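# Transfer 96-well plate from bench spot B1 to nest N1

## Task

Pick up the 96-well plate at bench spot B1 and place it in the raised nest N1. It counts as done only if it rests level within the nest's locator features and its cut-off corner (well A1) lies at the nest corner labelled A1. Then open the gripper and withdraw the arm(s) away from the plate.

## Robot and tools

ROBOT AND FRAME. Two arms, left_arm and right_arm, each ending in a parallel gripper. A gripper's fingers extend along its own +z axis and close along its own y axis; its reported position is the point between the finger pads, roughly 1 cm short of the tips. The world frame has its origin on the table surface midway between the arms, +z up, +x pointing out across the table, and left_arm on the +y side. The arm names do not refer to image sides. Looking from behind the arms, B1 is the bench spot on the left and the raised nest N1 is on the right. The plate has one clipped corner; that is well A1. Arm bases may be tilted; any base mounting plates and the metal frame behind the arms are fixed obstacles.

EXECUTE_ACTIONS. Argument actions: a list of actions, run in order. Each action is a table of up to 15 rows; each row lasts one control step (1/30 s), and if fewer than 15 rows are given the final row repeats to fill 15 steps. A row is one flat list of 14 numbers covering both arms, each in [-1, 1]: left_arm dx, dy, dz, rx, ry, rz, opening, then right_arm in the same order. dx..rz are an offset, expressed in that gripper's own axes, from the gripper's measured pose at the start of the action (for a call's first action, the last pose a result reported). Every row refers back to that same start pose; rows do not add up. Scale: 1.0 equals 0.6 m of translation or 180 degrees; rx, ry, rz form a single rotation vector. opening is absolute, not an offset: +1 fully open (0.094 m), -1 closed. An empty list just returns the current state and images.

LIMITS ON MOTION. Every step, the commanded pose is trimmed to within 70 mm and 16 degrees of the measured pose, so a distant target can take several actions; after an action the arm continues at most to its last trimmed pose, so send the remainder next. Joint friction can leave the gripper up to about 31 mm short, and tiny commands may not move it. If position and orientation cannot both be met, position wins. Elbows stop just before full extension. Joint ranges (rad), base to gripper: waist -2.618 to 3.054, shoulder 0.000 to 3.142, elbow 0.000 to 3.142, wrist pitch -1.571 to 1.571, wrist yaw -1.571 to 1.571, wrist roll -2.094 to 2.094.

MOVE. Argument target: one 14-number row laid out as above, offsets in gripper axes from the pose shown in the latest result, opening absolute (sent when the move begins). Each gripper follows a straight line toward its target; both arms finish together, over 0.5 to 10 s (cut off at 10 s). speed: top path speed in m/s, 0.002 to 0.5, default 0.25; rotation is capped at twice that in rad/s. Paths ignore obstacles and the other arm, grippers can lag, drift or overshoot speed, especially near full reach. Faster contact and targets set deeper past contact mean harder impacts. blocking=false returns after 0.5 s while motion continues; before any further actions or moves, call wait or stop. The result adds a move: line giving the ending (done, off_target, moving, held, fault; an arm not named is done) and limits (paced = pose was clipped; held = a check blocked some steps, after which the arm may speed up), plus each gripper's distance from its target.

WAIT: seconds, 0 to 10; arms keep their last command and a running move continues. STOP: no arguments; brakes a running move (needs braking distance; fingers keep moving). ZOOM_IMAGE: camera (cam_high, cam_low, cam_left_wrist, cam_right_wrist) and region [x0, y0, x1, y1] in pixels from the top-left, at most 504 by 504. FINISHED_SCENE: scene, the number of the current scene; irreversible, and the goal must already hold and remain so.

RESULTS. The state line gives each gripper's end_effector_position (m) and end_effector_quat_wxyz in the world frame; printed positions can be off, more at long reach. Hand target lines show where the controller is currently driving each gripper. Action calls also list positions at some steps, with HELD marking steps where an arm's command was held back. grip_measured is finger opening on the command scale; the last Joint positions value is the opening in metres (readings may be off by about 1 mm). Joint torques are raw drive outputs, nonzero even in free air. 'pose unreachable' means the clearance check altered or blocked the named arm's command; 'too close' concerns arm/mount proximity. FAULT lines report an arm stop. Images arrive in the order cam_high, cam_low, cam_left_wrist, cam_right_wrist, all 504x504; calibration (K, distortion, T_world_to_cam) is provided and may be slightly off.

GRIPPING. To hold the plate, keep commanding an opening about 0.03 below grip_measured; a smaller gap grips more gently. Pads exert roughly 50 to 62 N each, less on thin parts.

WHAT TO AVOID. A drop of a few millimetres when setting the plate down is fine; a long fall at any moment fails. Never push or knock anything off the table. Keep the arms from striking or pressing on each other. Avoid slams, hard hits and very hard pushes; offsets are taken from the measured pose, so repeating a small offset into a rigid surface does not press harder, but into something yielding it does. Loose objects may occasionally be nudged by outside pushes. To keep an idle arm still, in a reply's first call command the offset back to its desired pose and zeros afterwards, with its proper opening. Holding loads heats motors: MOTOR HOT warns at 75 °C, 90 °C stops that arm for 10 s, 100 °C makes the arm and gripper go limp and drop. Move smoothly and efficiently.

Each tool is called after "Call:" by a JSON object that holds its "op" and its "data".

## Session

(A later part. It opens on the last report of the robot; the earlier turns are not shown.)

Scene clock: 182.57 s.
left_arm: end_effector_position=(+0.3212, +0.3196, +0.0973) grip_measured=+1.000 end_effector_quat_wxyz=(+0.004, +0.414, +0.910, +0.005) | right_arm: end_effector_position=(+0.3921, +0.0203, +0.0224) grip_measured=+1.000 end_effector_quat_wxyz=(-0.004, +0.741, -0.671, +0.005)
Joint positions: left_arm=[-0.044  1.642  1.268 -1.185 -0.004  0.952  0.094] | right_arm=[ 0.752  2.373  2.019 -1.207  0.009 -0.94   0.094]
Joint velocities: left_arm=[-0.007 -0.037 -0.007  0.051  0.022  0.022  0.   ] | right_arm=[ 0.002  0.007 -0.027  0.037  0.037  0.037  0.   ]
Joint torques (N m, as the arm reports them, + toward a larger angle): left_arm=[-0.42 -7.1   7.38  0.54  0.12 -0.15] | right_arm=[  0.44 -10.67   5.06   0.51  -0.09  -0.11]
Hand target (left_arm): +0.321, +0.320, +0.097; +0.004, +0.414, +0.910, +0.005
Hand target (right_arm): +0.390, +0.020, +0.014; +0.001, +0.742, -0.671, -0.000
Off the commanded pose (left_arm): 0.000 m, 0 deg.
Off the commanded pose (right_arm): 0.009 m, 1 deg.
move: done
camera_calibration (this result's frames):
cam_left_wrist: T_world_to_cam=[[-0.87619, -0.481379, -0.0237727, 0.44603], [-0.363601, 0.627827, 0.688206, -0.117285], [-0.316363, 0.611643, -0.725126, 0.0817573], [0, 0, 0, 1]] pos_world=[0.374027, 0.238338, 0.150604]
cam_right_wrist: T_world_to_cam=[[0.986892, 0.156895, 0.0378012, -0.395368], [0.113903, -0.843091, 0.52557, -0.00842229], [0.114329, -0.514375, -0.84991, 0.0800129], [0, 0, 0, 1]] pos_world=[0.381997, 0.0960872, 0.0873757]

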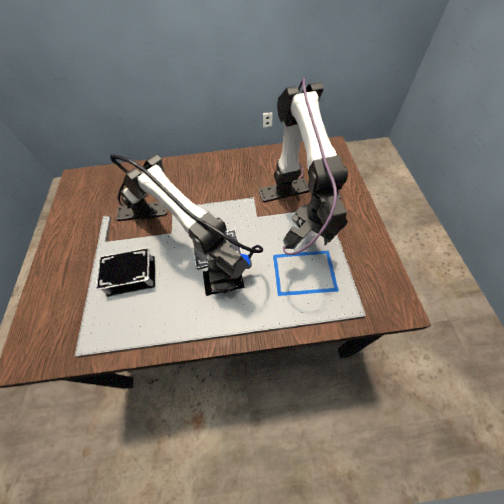

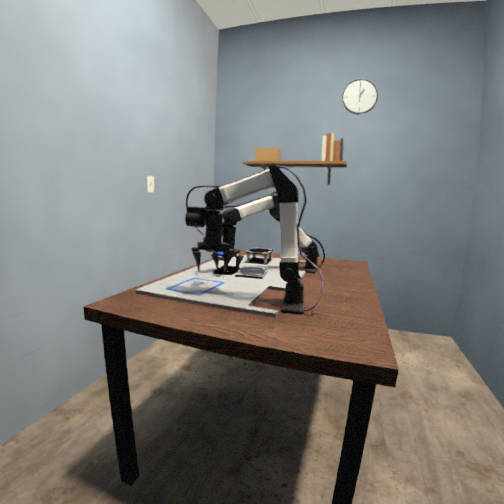

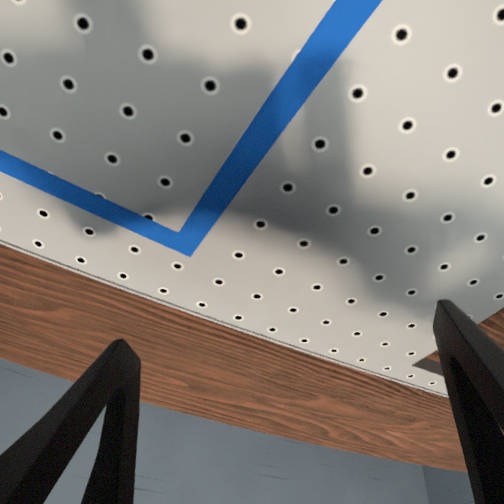

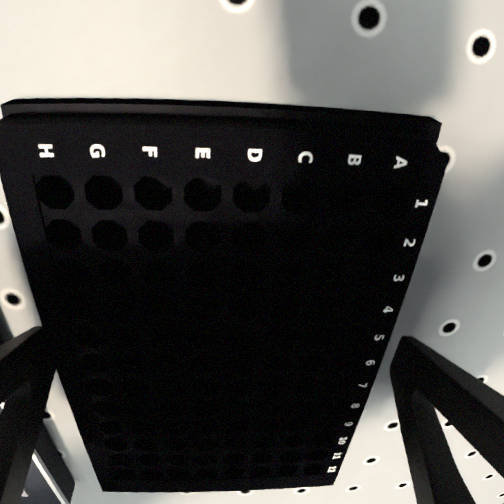

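Call:
{"op": "execute_actions", "data": {"actions": [[[0,0,0,0,0,0,1,0,0,0,0,0,0,0.71]]]}}

Call:
{"op": "move", "data": {"target": [0,0,0,0,0,0,1,0.13,0.039,-0.154,0,0,0,0.71], "speed": 0.18}}

Scene clock: 191.97 s.
left_arm: end_effector_position=(+0.3212, +0.3196, +0.0973) grip_measured=+1.000 end_effector_quat_wxyz=(+0.004, +0.414, +0.910, +0.005) | right_arm: end_effector_position=(+0.3924, +0.0206, +0.0224) grip_measured=+0.726 end_effector_quat_wxyz=(-0.005, +0.741, -0.671, +0.005)
Joint positions: left_arm=[-0.044  1.642  1.268 -1.185 -0.004  0.952  0.094] | right_arm=[ 0.752  2.373  2.019 -1.206  0.009 -0.94   0.081]
Joint velocities: left_arm=[-0.017 -0.002 -0.012  0.007  0.022 -0.022  0.   ] | right_arm=[-0.012 -0.007  0.017  0.022 -0.007  0.022 -0.001]
Joint torques (N m, as the arm reports them, + toward a larger angle): left_arm=[-0.44 -7.11  7.47  0.52  0.1  -0.14] | right_arm=[  0.55 -11.54   6.2    0.4    0.01  -0.1 ]
Hand target (left_arm): +0.321, +0.320, +0.097; +0.004, +0.414, +0.910, +0.005
Hand target (right_arm): +0.392, +0.020, +0.022; -0.004, +0.741, -0.671, +0.005
Off the commanded pose (left_arm): 0.000 m, 0 deg.
Off the commanded pose (right_arm): 0.000 m, 0 deg.
Step readings (end_effector_position):
0: left_arm (+0.3212, +0.3196, +0.0973) | right_arm (+0.3924, +0.0206, +0.0224)
1: left_arm (+0.3212, +0.3196, +0.0973) | right_arm (+0.3924, +0.0206, +0.0224)
2: left_arm (+0.3212, +0.3196, +0.0973) | right_arm (+0.3924, +0.0206, +0.0224)
4: left_arm (+0.3212, +0.3196, +0.0973) | right_arm (+0.3924, +0.0206, +0.0224)
8: left_arm (+0.3212, +0.3196, +0.0973) | right_arm (+0.3924, +0.0206, +0.0224)
15: end_effector_position above
camera_calibration (this result's frames):
cam_left_wrist: T_world_to_cam=[[-0.87619, -0.481379, -0.0237727, 0.44603], [-0.363601, 0.627827, 0.688206, -0.117285], [-0.316363, 0.611643, -0.725126, 0.0817573], [0, 0, 0, 1]] pos_world=[0.374027, 0.238338, 0.150604]
cam_right_wrist: T_world_to_cam=[[0.986848, 0.156856, 0.0390826, -0.395694], [0.113306, -0.843626, 0.52484, -0.00798346], [0.115295, -0.513509, -0.850303, 0.0797248], [0, 0, 0, 1]] pos_world=[0.382203, 0.0962714, 0.087445]

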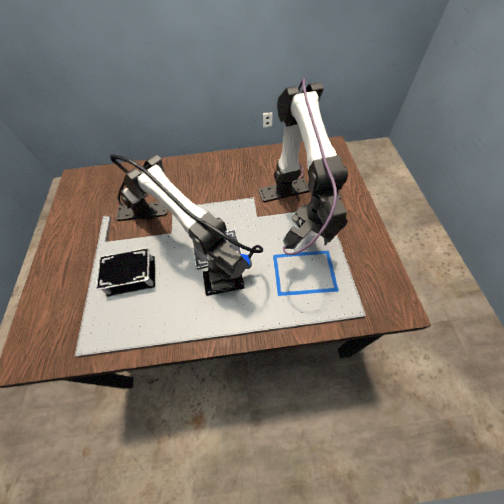

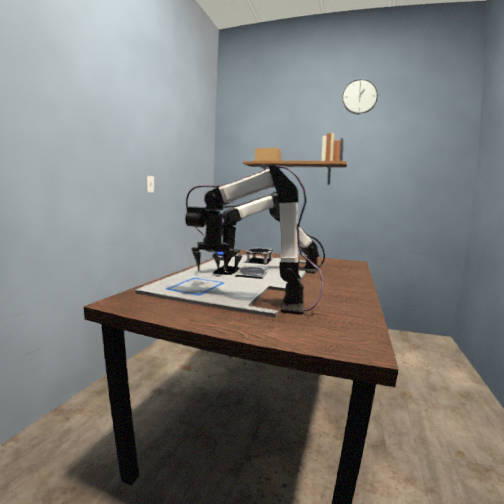

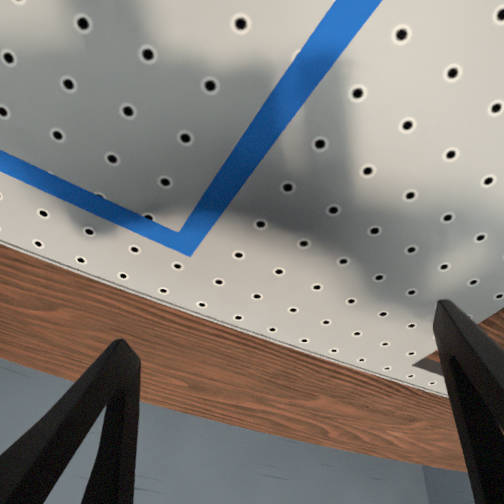

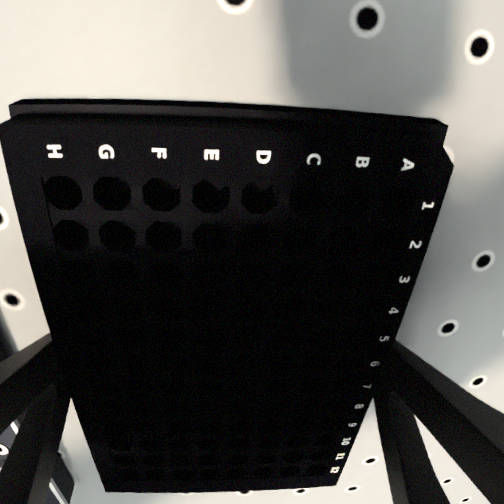

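Scene clock: 193.13 s.
left_arm: end_effector_position=(+0.3212, +0.3196, +0.0973) grip_measured=+1.000 end_effector_quat_wxyz=(+0.004, +0.414, +0.910, +0.005) | right_arm: end_effector_position=(+0.3776, -0.0540, +0.1140) grip_measured=+0.726 end_effector_quat_wxyz=(-0.014, +0.739, -0.674, +0.008)
Joint positions: left_arm=[-0.044  1.642  1.268 -1.185 -0.004  0.952  0.094] | right_arm=[ 0.639  2.066  1.882 -1.355  0.009 -1.046  0.081]
Joint velocities: left_arm=[-0.002 -0.007 -0.007 -0.037  0.037 -0.022  0.   ] | right_arm=[ 0.002 -0.002  0.022 -0.007 -0.037  0.022 -0.   ]
Joint torques (N m, as the arm reports them, + toward a larger angle): left_arm=[-0.52 -7.13  7.35  0.52  0.09 -0.14] | right_arm=[  0.1  -10.2    4.77   0.37  -0.05  -0.22]
Hand target (left_arm): +0.321, +0.320, +0.097; +0.004, +0.414, +0.910, +0.005
Hand target (right_arm): +0.373, -0.059, +0.113; -0.006, +0.741, -0.671, +0.003
Off the commanded pose (left_arm): 0.000 m, 0 deg.
Off the commanded pose (right_arm): 0.006 m, 1 deg.
move: done
camera_calibration (this result's frames):
cam_left_wrist: T_world_to_cam=[[-0.87619, -0.481379, -0.0237727, 0.44603], [-0.363601, 0.627827, 0.688206, -0.117285], [-0.316363, 0.611643, -0.725126, 0.0817573], [0, 0, 0, 1]] pos_world=[0.374027, 0.238338, 0.150604]
cam_right_wrist: T_world_to_cam=[[0.987117, 0.149565, 0.0568305, -0.375446], [0.0989254, -0.849694, 0.517913, -0.111376], [0.12575, -0.505619, -0.853543, 0.117876], [0, 0, 0, 1]] pos_world=[0.366804, 0.0211183, 0.179632]

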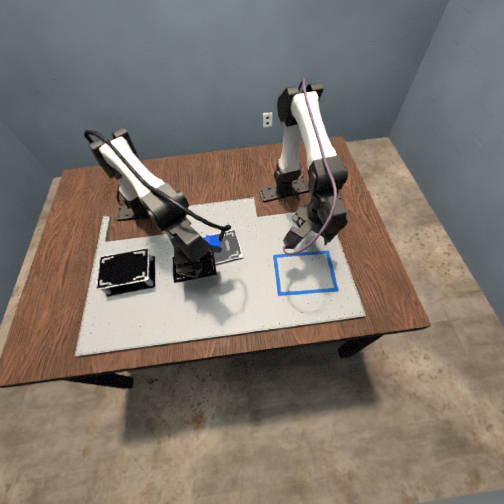

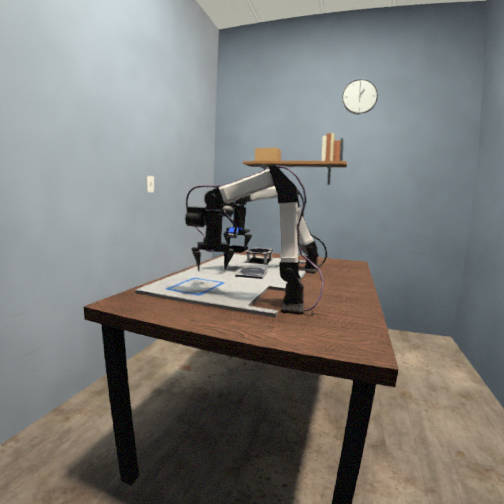

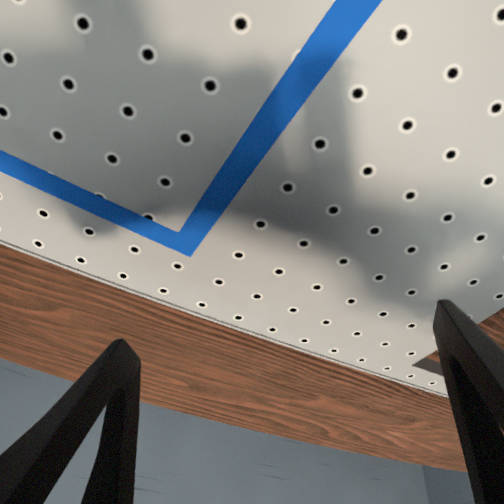

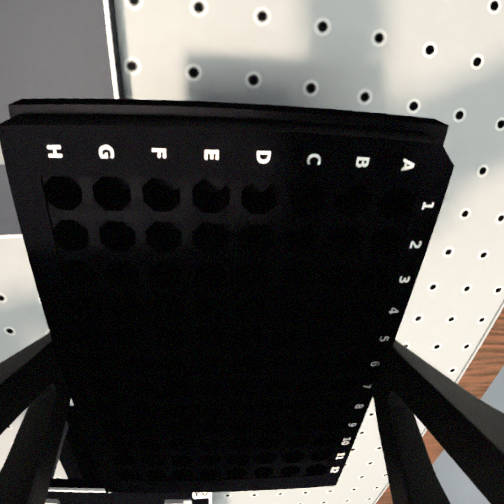

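Call:
{"op": "move", "data": {"target": [0,0,0,0,0,0,1,0.3897,0.1172,0.0068,-0.0084,0.0025,0.0015,0.69], "speed": 0.22}}

Call:
{"op": "zoom_image", "data": {"camera": "cam_right_wrist", "region": [0, 20, 200, 180]}}

Call:
{"op": "zoom_image", "data": {"camera": "cam_right_wrist", "region": [304, 20, 504, 180]}}

Scene clock: 211.47 s.
left_arm: end_effector_position=(+0.3212, +0.3196, +0.0973) grip_measured=+1.000 end_effector_quat_wxyz=(+0.004, +0.414, +0.910, +0.005) | right_arm: end_effector_position=(+0.3290, -0.2894, +0.1021) grip_measured=+0.713 end_effector_quat_wxyz=(-0.003, +0.734, -0.679, -0.009)
Joint positions: left_arm=[-0.044  1.642  1.268 -1.185 -0.004  0.952  0.094] | right_arm=[ 0.003  1.626  1.27  -1.225 -0.017 -1.666  0.08 ]
Joint velocities: left_arm=[ 0.007 -0.012 -0.002 -0.007 -0.007 -0.022  0.   ] | right_arm=[ 0.007  0.002 -0.012 -0.007 -0.022 -0.066  0.001]
Joint torques (N m, as the arm reports them, + toward a larger angle): left_arm=[-0.47 -7.15  7.46  0.53  0.11 -0.16] | right_arm=[ 0.21 -7.1   4.93  0.43 -0.13 -0.22]
Hand target (left_arm): +0.321, +0.320, +0.097; +0.004, +0.414, +0.910, +0.005
Hand target (right_arm): +0.329, -0.289, +0.103; -0.012, +0.737, -0.676, -0.007
Off the commanded pose (left_arm): 0.000 m, 0 deg.
Off the commanded pose (right_arm): 0.005 m, 1 deg.
move: done
camera_calibration (this result's frames):
cam_left_wrist: T_world_to_cam=[[-0.87619, -0.481379, -0.0237727, 0.44603], [-0.363601, 0.627827, 0.688206, -0.117285], [-0.316363, 0.611643, -0.725126, 0.0817573], [0, 0, 0, 1]] pos_world=[0.374027, 0.238338, 0.150604]
cam_right_wrist: T_world_to_cam=[[0.990753, 0.1346, 0.01705, -0.293074], [0.107353, -0.854563, 0.508132, -0.303662], [0.082965, -0.501603, -0.86111, 0.0108079], [0, 0, 0, 1]] pos_world=[0.322067, -0.214629, 0.168604]

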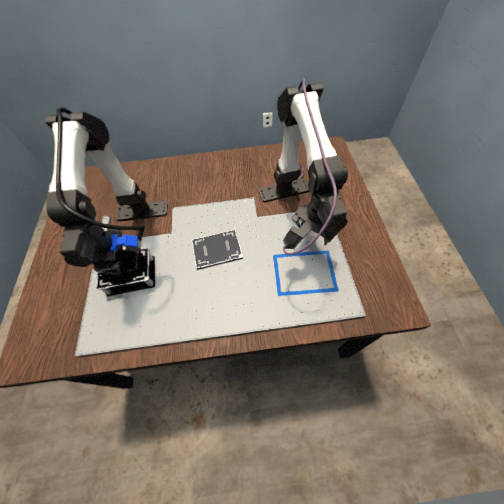

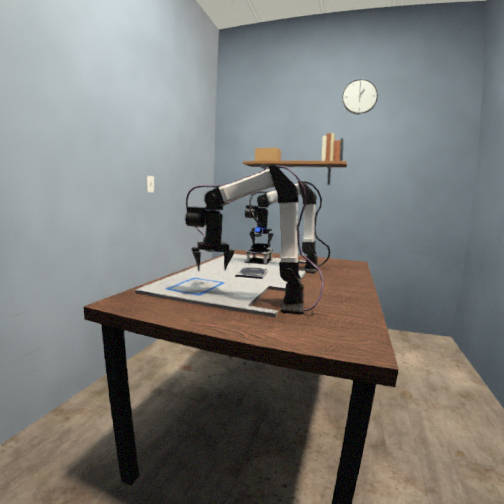

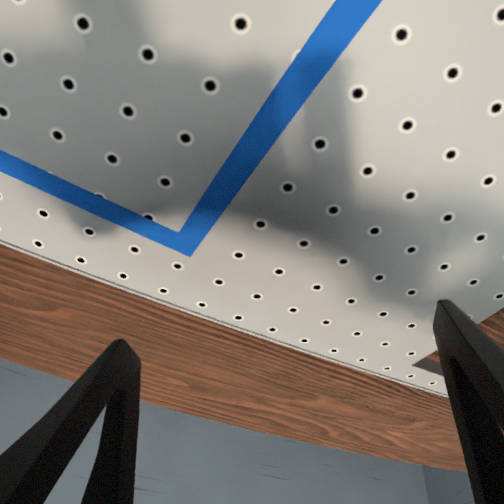

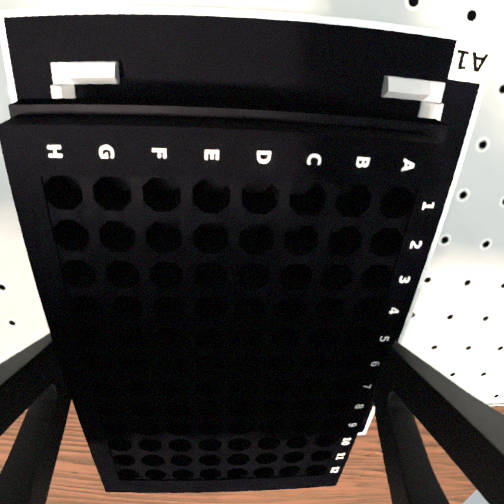

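Region (0, 20, 200, 180) of cam_right_wrist's 504x504 image, scaled by 2.520, with more detail than that image has; it fills the top 403 rows of this view, and the rest is white.

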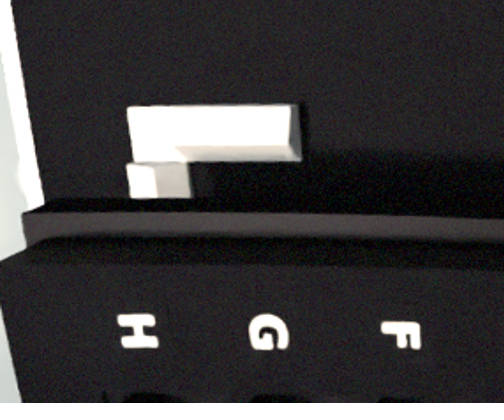

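Region (304, 20, 504, 180) of cam_right_wrist's 504x504 image, scaled by 2.520, with more detail than that image has; it fills the top 403 rows of this view, and the rest is white.

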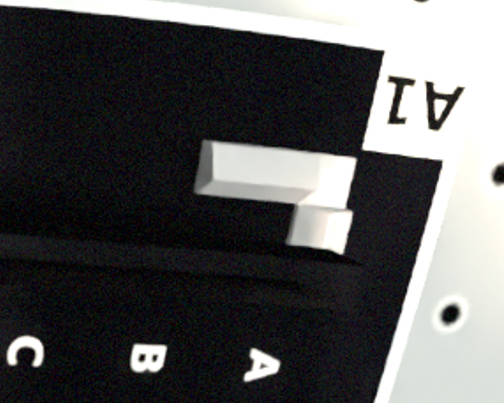

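Call:
{"op": "execute_actions", "data": {"actions": []}}

Scene clock: 226.03 s.
left_arm: end_effector_position=(+0.3212, +0.3196, +0.0973) grip_measured=+1.000 end_effector_quat_wxyz=(+0.004, +0.414, +0.910, +0.005) | right_arm: end_effector_position=(+0.3291, -0.2893, +0.1021) grip_measured=+0.713 end_effector_quat_wxyz=(-0.003, +0.735, -0.678, -0.010)
Joint positions: left_arm=[-0.044  1.642  1.268 -1.185 -0.004  0.952  0.094] | right_arm=[ 0.003  1.626  1.27  -1.225 -0.017 -1.669  0.08 ]
Joint velocities: left_arm=[ 0.007 -0.007 -0.012  0.022  0.022  0.022  0.   ] | right_arm=[-0.022 -0.022  0.012 -0.022  0.066 -0.007  0.001]
Joint torques (N m, as the arm reports them, + toward a larger angle): left_arm=[-0.45 -7.13  7.38  0.5   0.1  -0.14] | right_arm=[ 0.21 -7.12  4.93  0.44 -0.12 -0.22]
Hand target (left_arm): +0.321, +0.320, +0.097; +0.004, +0.414, +0.910, +0.005
Hand target (right_arm): +0.329, -0.289, +0.103; -0.012, +0.737, -0.676, -0.007
Off the commanded pose (left_arm): 0.000 m, 0 deg.
Off the commanded pose (right_arm): 0.005 m, 1 deg.
camera_calibration (this result's frames):
cam_left_wrist: T_world_to_cam=[[-0.87619, -0.481379, -0.0237727, 0.44603], [-0.363601, 0.627827, 0.688206, -0.117285], [-0.316363, 0.611643, -0.725126, 0.0817573], [0, 0, 0, 1]] pos_world=[0.374027, 0.238338, 0.150604]
cam_right_wrist: T_world_to_cam=[[0.990384, 0.137224, 0.0175931, -0.292362], [0.109404, -0.854671, 0.507511, -0.304205], [0.0846788, -0.500706, -0.861466, 0.0105977], [0, 0, 0, 1]] pos_world=[0.321934, -0.21457, 0.168661]

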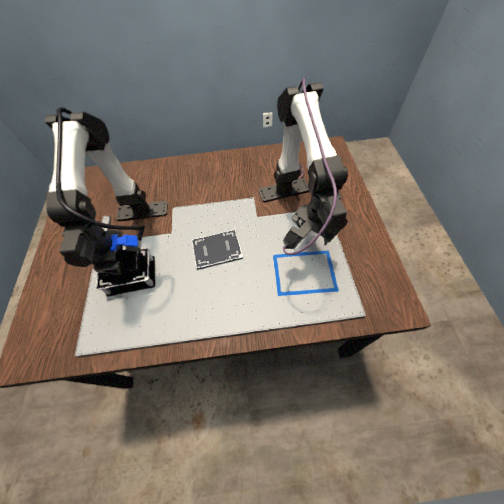

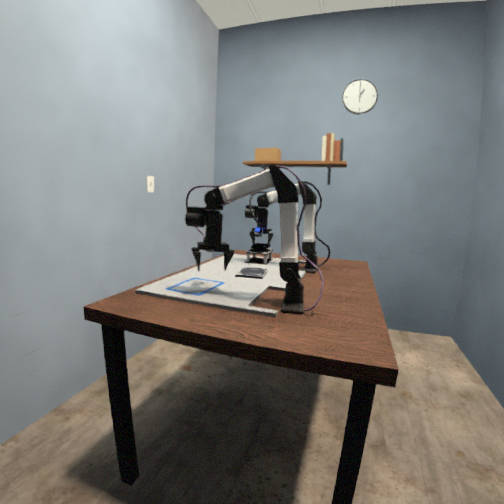

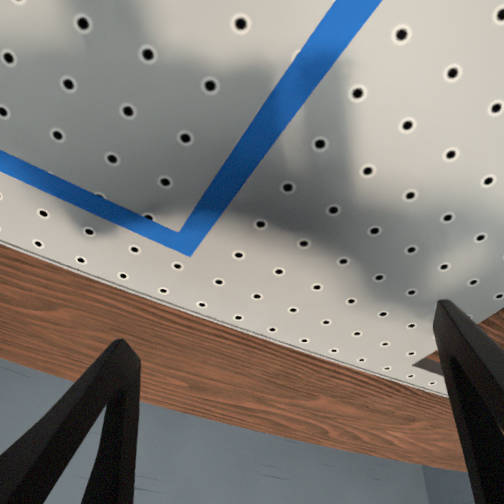

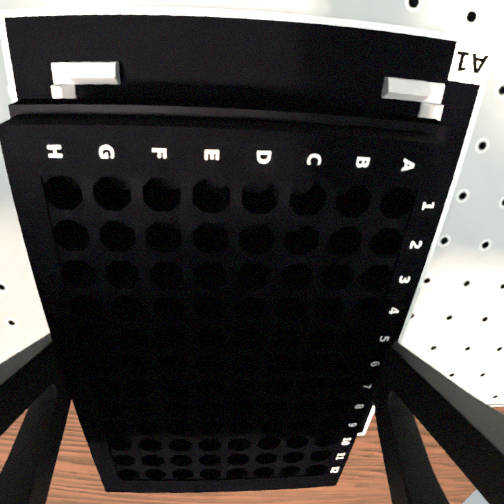

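Call:
{"op": "move", "data": {"target": [0,0,0,0,0,0,1, -0.001,-0.003,0.025,0.007,0.006,-0.004,0.69], "speed": 0.04}}

Call:
{"op": "zoom_image", "data": {"camera": "cam_right_wrist", "region": [0,20,200,180]}}

Call:
{"op": "zoom_image", "data": {"camera": "cam_right_wrist", "region": [304,20,504,180]}}

Scene clock: 241.53 s.
left_arm: end_effector_position=(+0.3212, +0.3196, +0.0973) grip_measured=+1.000 end_effector_quat_wxyz=(+0.004, +0.414, +0.910, +0.005) | right_arm: end_effector_position=(+0.3310, -0.2904, +0.0885) grip_measured=+0.713 end_effector_quat_wxyz=(-0.006, +0.735, -0.678, -0.002)
Joint positions: left_arm=[-0.044  1.642  1.268 -1.185 -0.004  0.952  0.094] | right_arm=[ 0.003  1.626  1.216 -1.155 -0.011 -1.669  0.08 ]
Joint velocities: left_arm=[-0.002  0.007  0.007  0.022  0.051  0.081  0.   ] | right_arm=[ 0.002 -0.022  0.007  0.066  0.066 -0.051 -0.001]
Joint torques (N m, as the arm reports them, + toward a larger angle): left_arm=[-0.47 -7.15  7.39  0.53  0.1  -0.15] | right_arm=[ 1.59 -6.28  5.02  0.48  0.1  -0.09]
Hand target (left_arm): +0.321, +0.320, +0.097; +0.004, +0.414, +0.910, +0.005
Hand target (right_arm): +0.331, -0.289, +0.087; -0.005, +0.739, -0.674, +0.005
Off the commanded pose (left_arm): 0.000 m, 0 deg.
Off the commanded pose (right_arm): 0.003 m, 1 deg.
move: done
camera_calibration (this result's frames):
cam_left_wrist: T_world_to_cam=[[-0.87619, -0.481379, -0.0237727, 0.44603], [-0.363601, 0.627827, 0.688206, -0.117285], [-0.316363, 0.611643, -0.725126, 0.0817573], [0, 0, 0, 1]] pos_world=[0.374027, 0.238338, 0.150604]
cam_right_wrist: T_world_to_cam=[[0.989996, 0.137395, 0.0320928, -0.294927], [0.10148, -0.851407, 0.514594, -0.295468], [0.0980269, -0.50619, -0.856833, -0.00827417], [0, 0, 0, 1]] pos_world=[0.322772, -0.21523, 0.154422]

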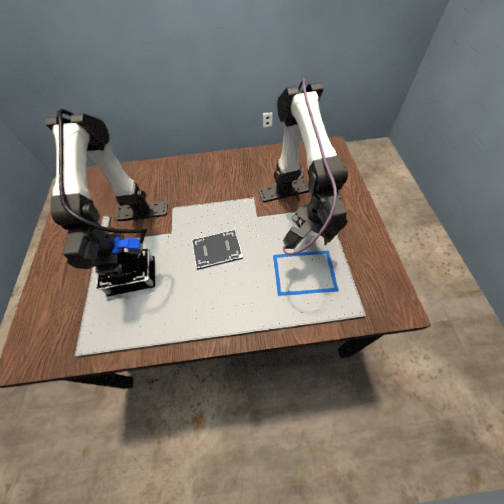

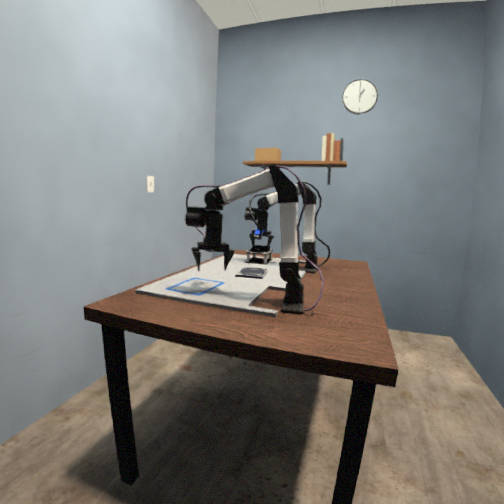

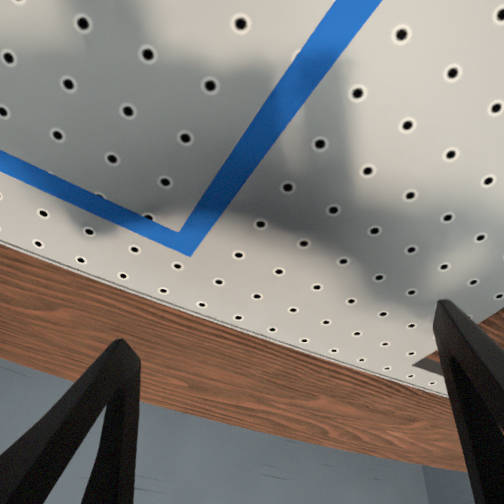

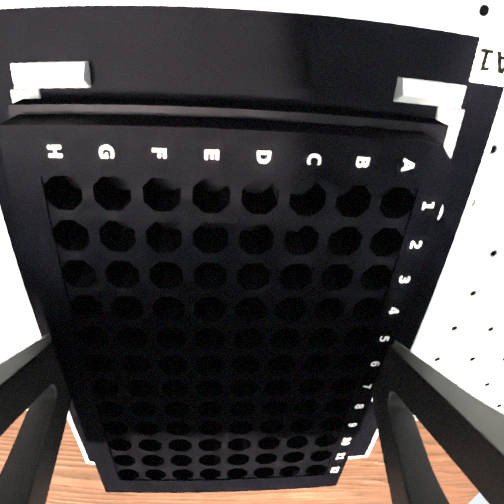

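Region (0, 20, 200, 180) of cam_right_wrist's 504x504 image, scaled by 2.520, with more detail than that image has; it fills the top 403 rows of this view, and the rest is white.

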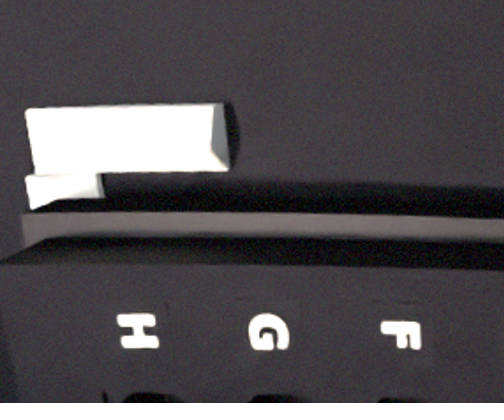

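Region (304, 20, 504, 180) of cam_right_wrist's 504x504 image, scaled by 2.520, with more detail than that image has; it fills the top 403 rows of this view, and the rest is white.

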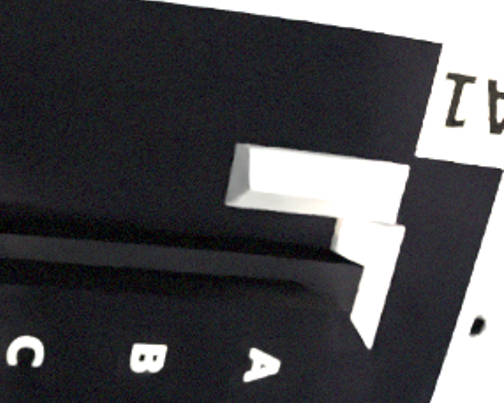

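Call:
{"op": "zoom_image", "data": {"camera": "cam_right_wrist", "region": [60,380,400,504]}}

Call:
{"op": "zoom_image", "data": {"camera": "cam_high", "region": [70,220,180,310]}}

Region (60, 380, 400, 504) of cam_right_wrist's 504x504 image, scaled by 1.482, with more detail than that image has; it fills the top 184 rows of this view, and the rest is white.

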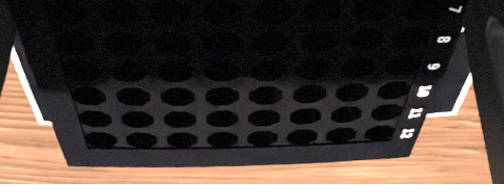

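Region (70, 220, 180, 310) of cam_high's 504x504 image, scaled by 4.582, with more detail than that image has; it fills the top 412 rows of this view, and the rest is white.

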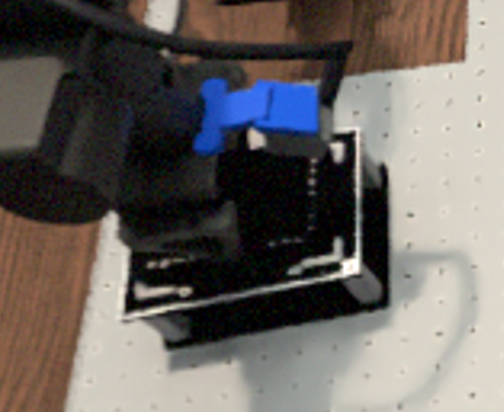

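Call:
{"op": "move", "data": {"target": [0,0,0,0,0,0,1, -0.0055,-0.0045,0.001,0.004,0.004,-0.002,0.69], "speed": 0.02}}

Call:
{"op": "zoom_image", "data": {"camera": "cam_right_wrist", "region": [0,20,200,180]}}

Call:
{"op": "zoom_image", "data": {"camera": "cam_right_wrist", "region": [304,20,504,180]}}

Scene clock: 303.30 s.
left_arm: end_effector_position=(+0.3212, +0.3196, +0.0973) grip_measured=+1.000 end_effector_quat_wxyz=(+0.004, +0.414, +0.910, +0.005) | right_arm: end_effector_position=(+0.3318, -0.2879, +0.0885) grip_measured=+0.713 end_effector_quat_wxyz=(-0.007, +0.738, -0.675, -0.000)
Joint positions: left_arm=[-0.044  1.642  1.268 -1.185 -0.004  0.952  0.094] | right_arm=[ 0.013  1.626  1.216 -1.151 -0.01  -1.667  0.08 ]
Joint velocities: left_arm=[ 0.022  0.002  0.002  0.037 -0.007 -0.081  0.   ] | right_arm=[-0.017  0.012 -0.007  0.022 -0.022 -0.051  0.001]
Joint torques (N m, as the arm reports them, + toward a larger angle): left_arm=[-0.43 -7.08  7.4   0.51  0.1  -0.15] | right_arm=[ 1.33 -6.04  5.61  0.48  0.1   0.03]
Hand target (left_arm): +0.321, +0.320, +0.097; +0.004, +0.414, +0.910, +0.005
Hand target (right_arm): +0.333, -0.287, +0.088; -0.006, +0.737, -0.676, +0.007
Off the commanded pose (left_arm): 0.000 m, 0 deg.
Off the commanded pose (right_arm): 0.002 m, 1 deg.
move: done
camera_calibration (this result's frames):
cam_left_wrist: T_world_to_cam=[[-0.87619, -0.481379, -0.0237727, 0.44603], [-0.363601, 0.627827, 0.688206, -0.117285], [-0.316363, 0.611643, -0.725126, 0.0817573], [0, 0, 0, 1]] pos_world=[0.374027, 0.238338, 0.150604]
cam_right_wrist: T_world_to_cam=[[0.98875, 0.145353, 0.0352918, -0.293702], [0.106535, -0.849968, 0.51595, -0.294803], [0.104992, -0.506386, -0.855891, -0.00953557], [0, 0, 0, 1]] pos_world=[0.322806, -0.212712, 0.154308]

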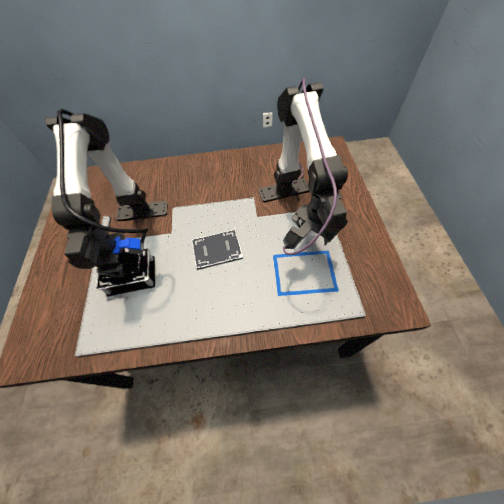

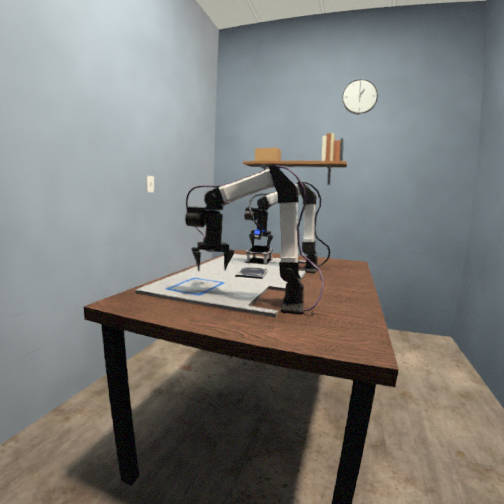

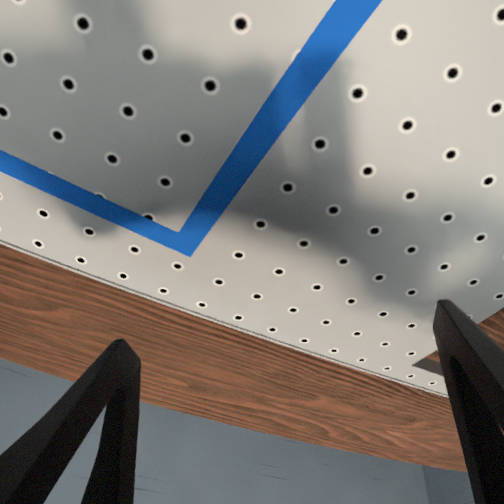

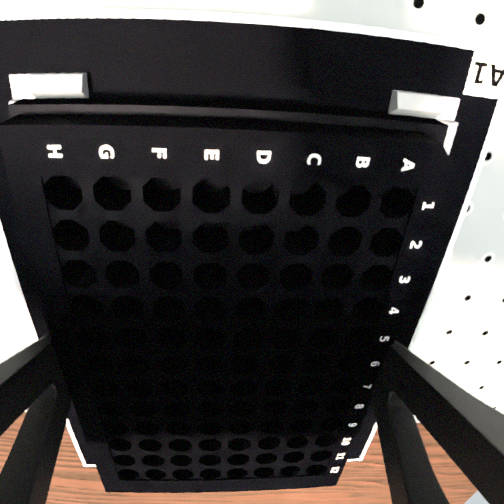

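Region (0, 20, 200, 180) of cam_right_wrist's 504x504 image, scaled by 2.520, with more detail than that image has; it fills the top 403 rows of this view, and the rest is white.

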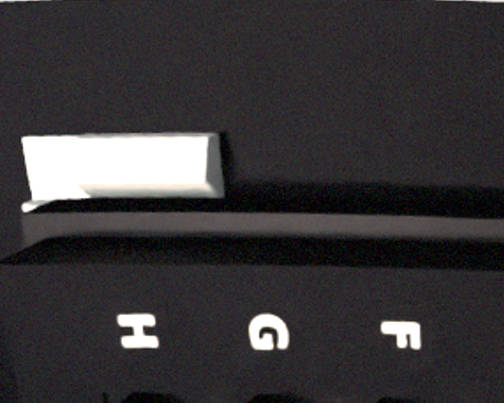

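Region (304, 20, 504, 180) of cam_right_wrist's 504x504 image, scaled by 2.520, with more detail than that image has; it fills the top 403 rows of this view, and the rest is white.

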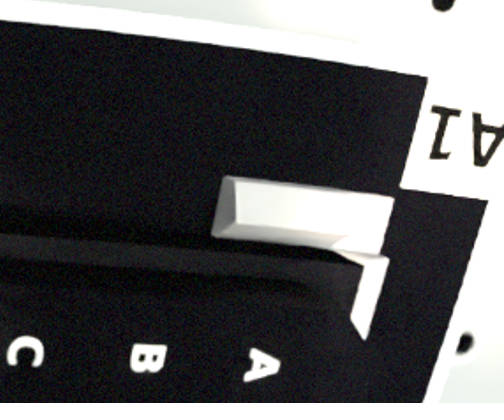

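Call:
{"op": "move", "data": {"target": [0,0,0,0,0,0,1, 0.005,-0.005,0.002,0.005,0.0062,0.005,0.69], "speed": 0.02}}

Call:
{"op": "zoom_image", "data": {"camera": "cam_right_wrist", "region": [0,20,200,180]}}

Call:
{"op": "zoom_image", "data": {"camera": "cam_right_wrist", "region": [304,20,504,180]}}

Scene clock: 325.83 s.
left_arm: end_effector_position=(+0.3212, +0.3196, +0.0973) grip_measured=+1.000 end_effector_quat_wxyz=(+0.004, +0.414, +0.910, +0.005) | right_arm: end_effector_position=(+0.3341, -0.2890, +0.0885) grip_measured=+0.713 end_effector_quat_wxyz=(-0.007, +0.736, -0.677, +0.006)
Joint positions: left_arm=[-0.044  1.642  1.268 -1.185 -0.004  0.952  0.094] | right_arm=[ 0.013  1.626  1.216 -1.142 -0.004 -1.662  0.08 ]
Joint velocities: left_arm=[-0.012  0.012 -0.017 -0.022 -0.037  0.007  0.   ] | right_arm=[ 0.007 -0.012 -0.002  0.007  0.037 -0.007  0.   ]
Joint torques (N m, as the arm reports them, + toward a larger angle): left_arm=[-0.46 -7.06  7.46  0.52  0.08 -0.15] | right_arm=[ 0.66 -5.99  5.45  0.47  0.1   0.05]
Hand target (left_arm): +0.321, +0.320, +0.097; +0.004, +0.414, +0.910, +0.005
Hand target (right_arm): +0.335, -0.291, +0.087; -0.006, +0.732, -0.681, +0.012
Off the commanded pose (left_arm): 0.000 m, 0 deg.
Off the commanded pose (right_arm): 0.002 m, 1 deg.
move: done
camera_calibration (this result's frames):
cam_left_wrist: T_world_to_cam=[[-0.87619, -0.481379, -0.0237727, 0.44603], [-0.363601, 0.627827, 0.688206, -0.117285], [-0.316363, 0.611643, -0.725126, 0.0817573], [0, 0, 0, 1]] pos_world=[0.374027, 0.238338, 0.150604]
cam_right_wrist: T_world_to_cam=[[0.989169, 0.140239, 0.0433298, -0.298084], [0.0972225, -0.847153, 0.52238, -0.292662], [0.109965, -0.512509, -0.851611, -0.0141351], [0, 0, 0, 1]] pos_world=[0.324863, -0.213371, 0.153759]

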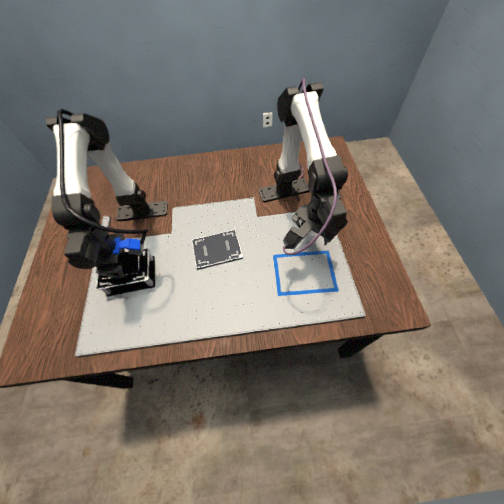

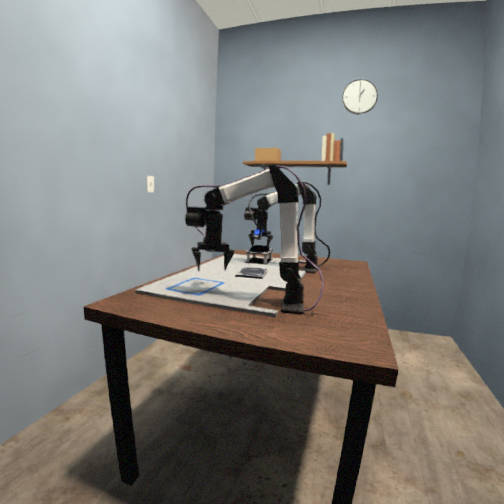

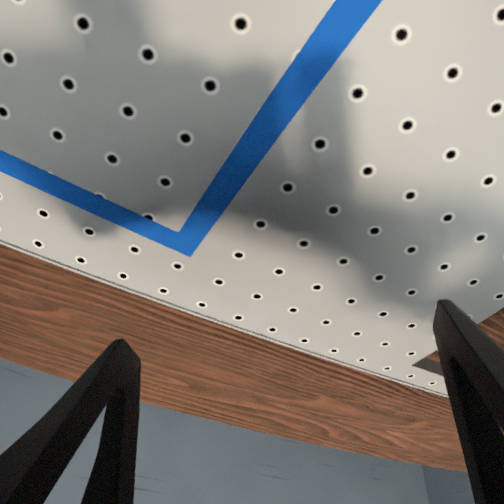

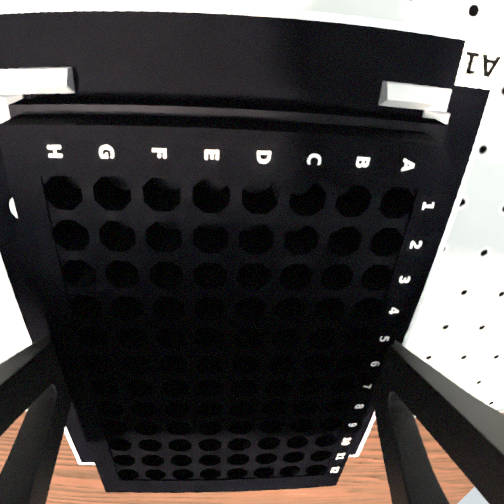

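Region (0, 20, 200, 180) of cam_right_wrist's 504x504 image, scaled by 2.520, with more detail than that image has; it fills the top 403 rows of this view, and the rest is white.

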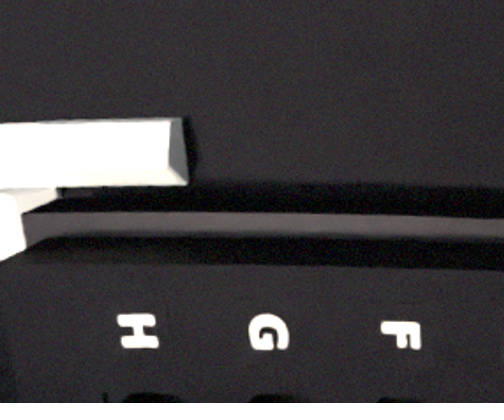

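Region (304, 20, 504, 180) of cam_right_wrist's 504x504 image, scaled by 2.520, with more detail than that image has; it fills the top 403 rows of this view, and the rest is white.

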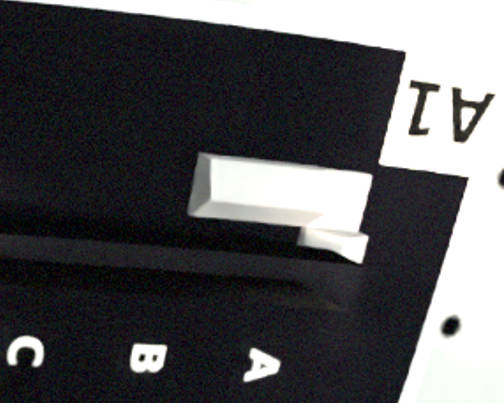

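Call:
{"op": "move", "data": {"target": [0,0,0,0,0,0,1, 0,0.0025,0.0085,-0.001,0,0,0.69], "speed": 0.02}}

Call:
{"op": "zoom_image", "data": {"camera": "cam_right_wrist", "region": [0,20,200,180]}}

Call:
{"op": "zoom_image", "data": {"camera": "cam_right_wrist", "region": [304,20,504,180]}}

Scene clock: 355.17 s.
left_arm: end_effector_position=(+0.3212, +0.3196, +0.0973) grip_measured=+1.000 end_effector_quat_wxyz=(+0.004, +0.414, +0.910, +0.005) | right_arm: end_effector_position=(+0.3350, -0.2891, +0.0885) grip_measured=+0.713 end_effector_quat_wxyz=(-0.009, +0.735, -0.677, +0.007)
Joint positions: left_arm=[-0.044  1.642  1.268 -1.185 -0.004  0.952  0.094] | right_arm=[ 0.013  1.626  1.216 -1.138 -0.003 -1.661  0.08 ]
Joint velocities: left_arm=[ 0.007 -0.007 -0.007 -0.066  0.037 -0.022  0.   ] | right_arm=[-0.002 -0.007 -0.027  0.081 -0.022  0.007 -0.001]
Joint torques (N m, as the arm reports them, + toward a larger angle): left_arm=[-0.45 -7.07  7.43  0.54  0.11 -0.12] | right_arm=[ 0.52 -5.69  4.48  0.49 -0.01 -0.11]
Hand target (left_arm): +0.321, +0.320, +0.097; +0.004, +0.414, +0.910, +0.005
Hand target (right_arm): +0.333, -0.289, +0.083; -0.006, +0.736, -0.677, +0.004
Off the commanded pose (left_arm): 0.000 m, 0 deg.
Off the commanded pose (right_arm): 0.006 m, 0 deg.
move: done
camera_calibration (this result's frames):
cam_left_wrist: T_world_to_cam=[[-0.87619, -0.481379, -0.0237727, 0.44603], [-0.363601, 0.627827, 0.688206, -0.117285], [-0.316363, 0.611643, -0.725126, 0.0817573], [0, 0, 0, 1]] pos_world=[0.374027, 0.238338, 0.150604]
cam_right_wrist: T_world_to_cam=[[0.989105, 0.139495, 0.0470417, -0.299524], [0.0945788, -0.847018, 0.523082, -0.291963], [0.112813, -0.512934, -0.850983, -0.0153923], [0, 0, 0, 1]] pos_world=[0.32561, -0.213411, 0.153712]

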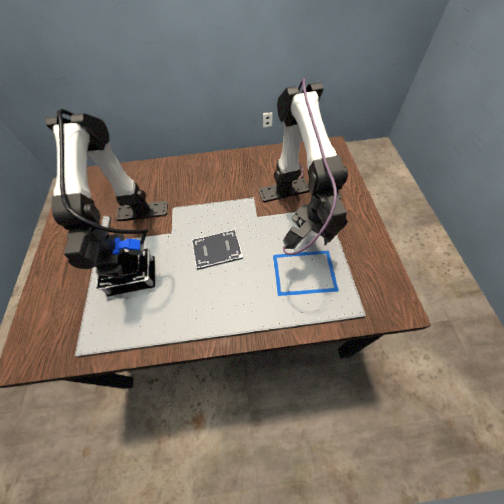

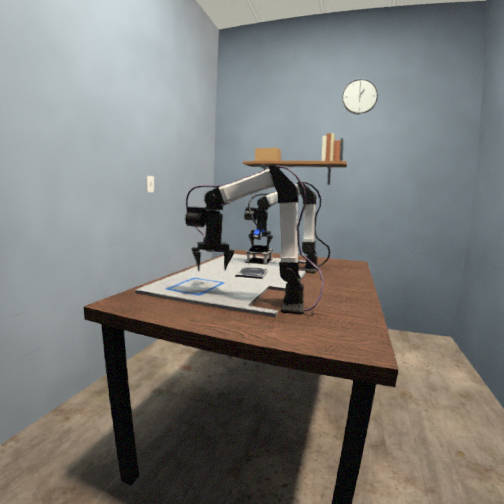

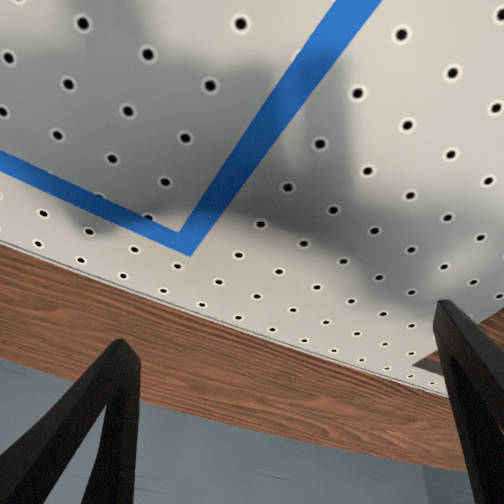

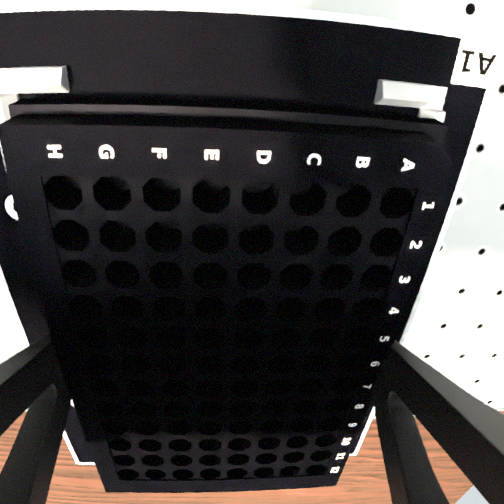

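Region (0, 20, 200, 180) of cam_right_wrist's 504x504 image, scaled by 2.520, with more detail than that image has; it fills the top 403 rows of this view, and the rest is white.

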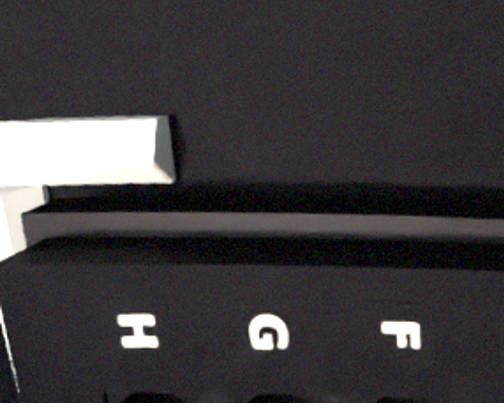

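Region (304, 20, 504, 180) of cam_right_wrist's 504x504 image, scaled by 2.520, with more detail than that image has; it fills the top 403 rows of this view, and the rest is white.

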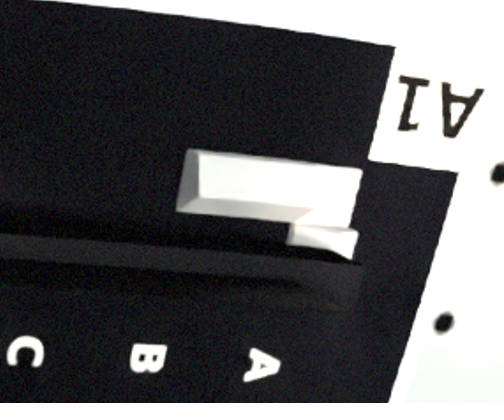

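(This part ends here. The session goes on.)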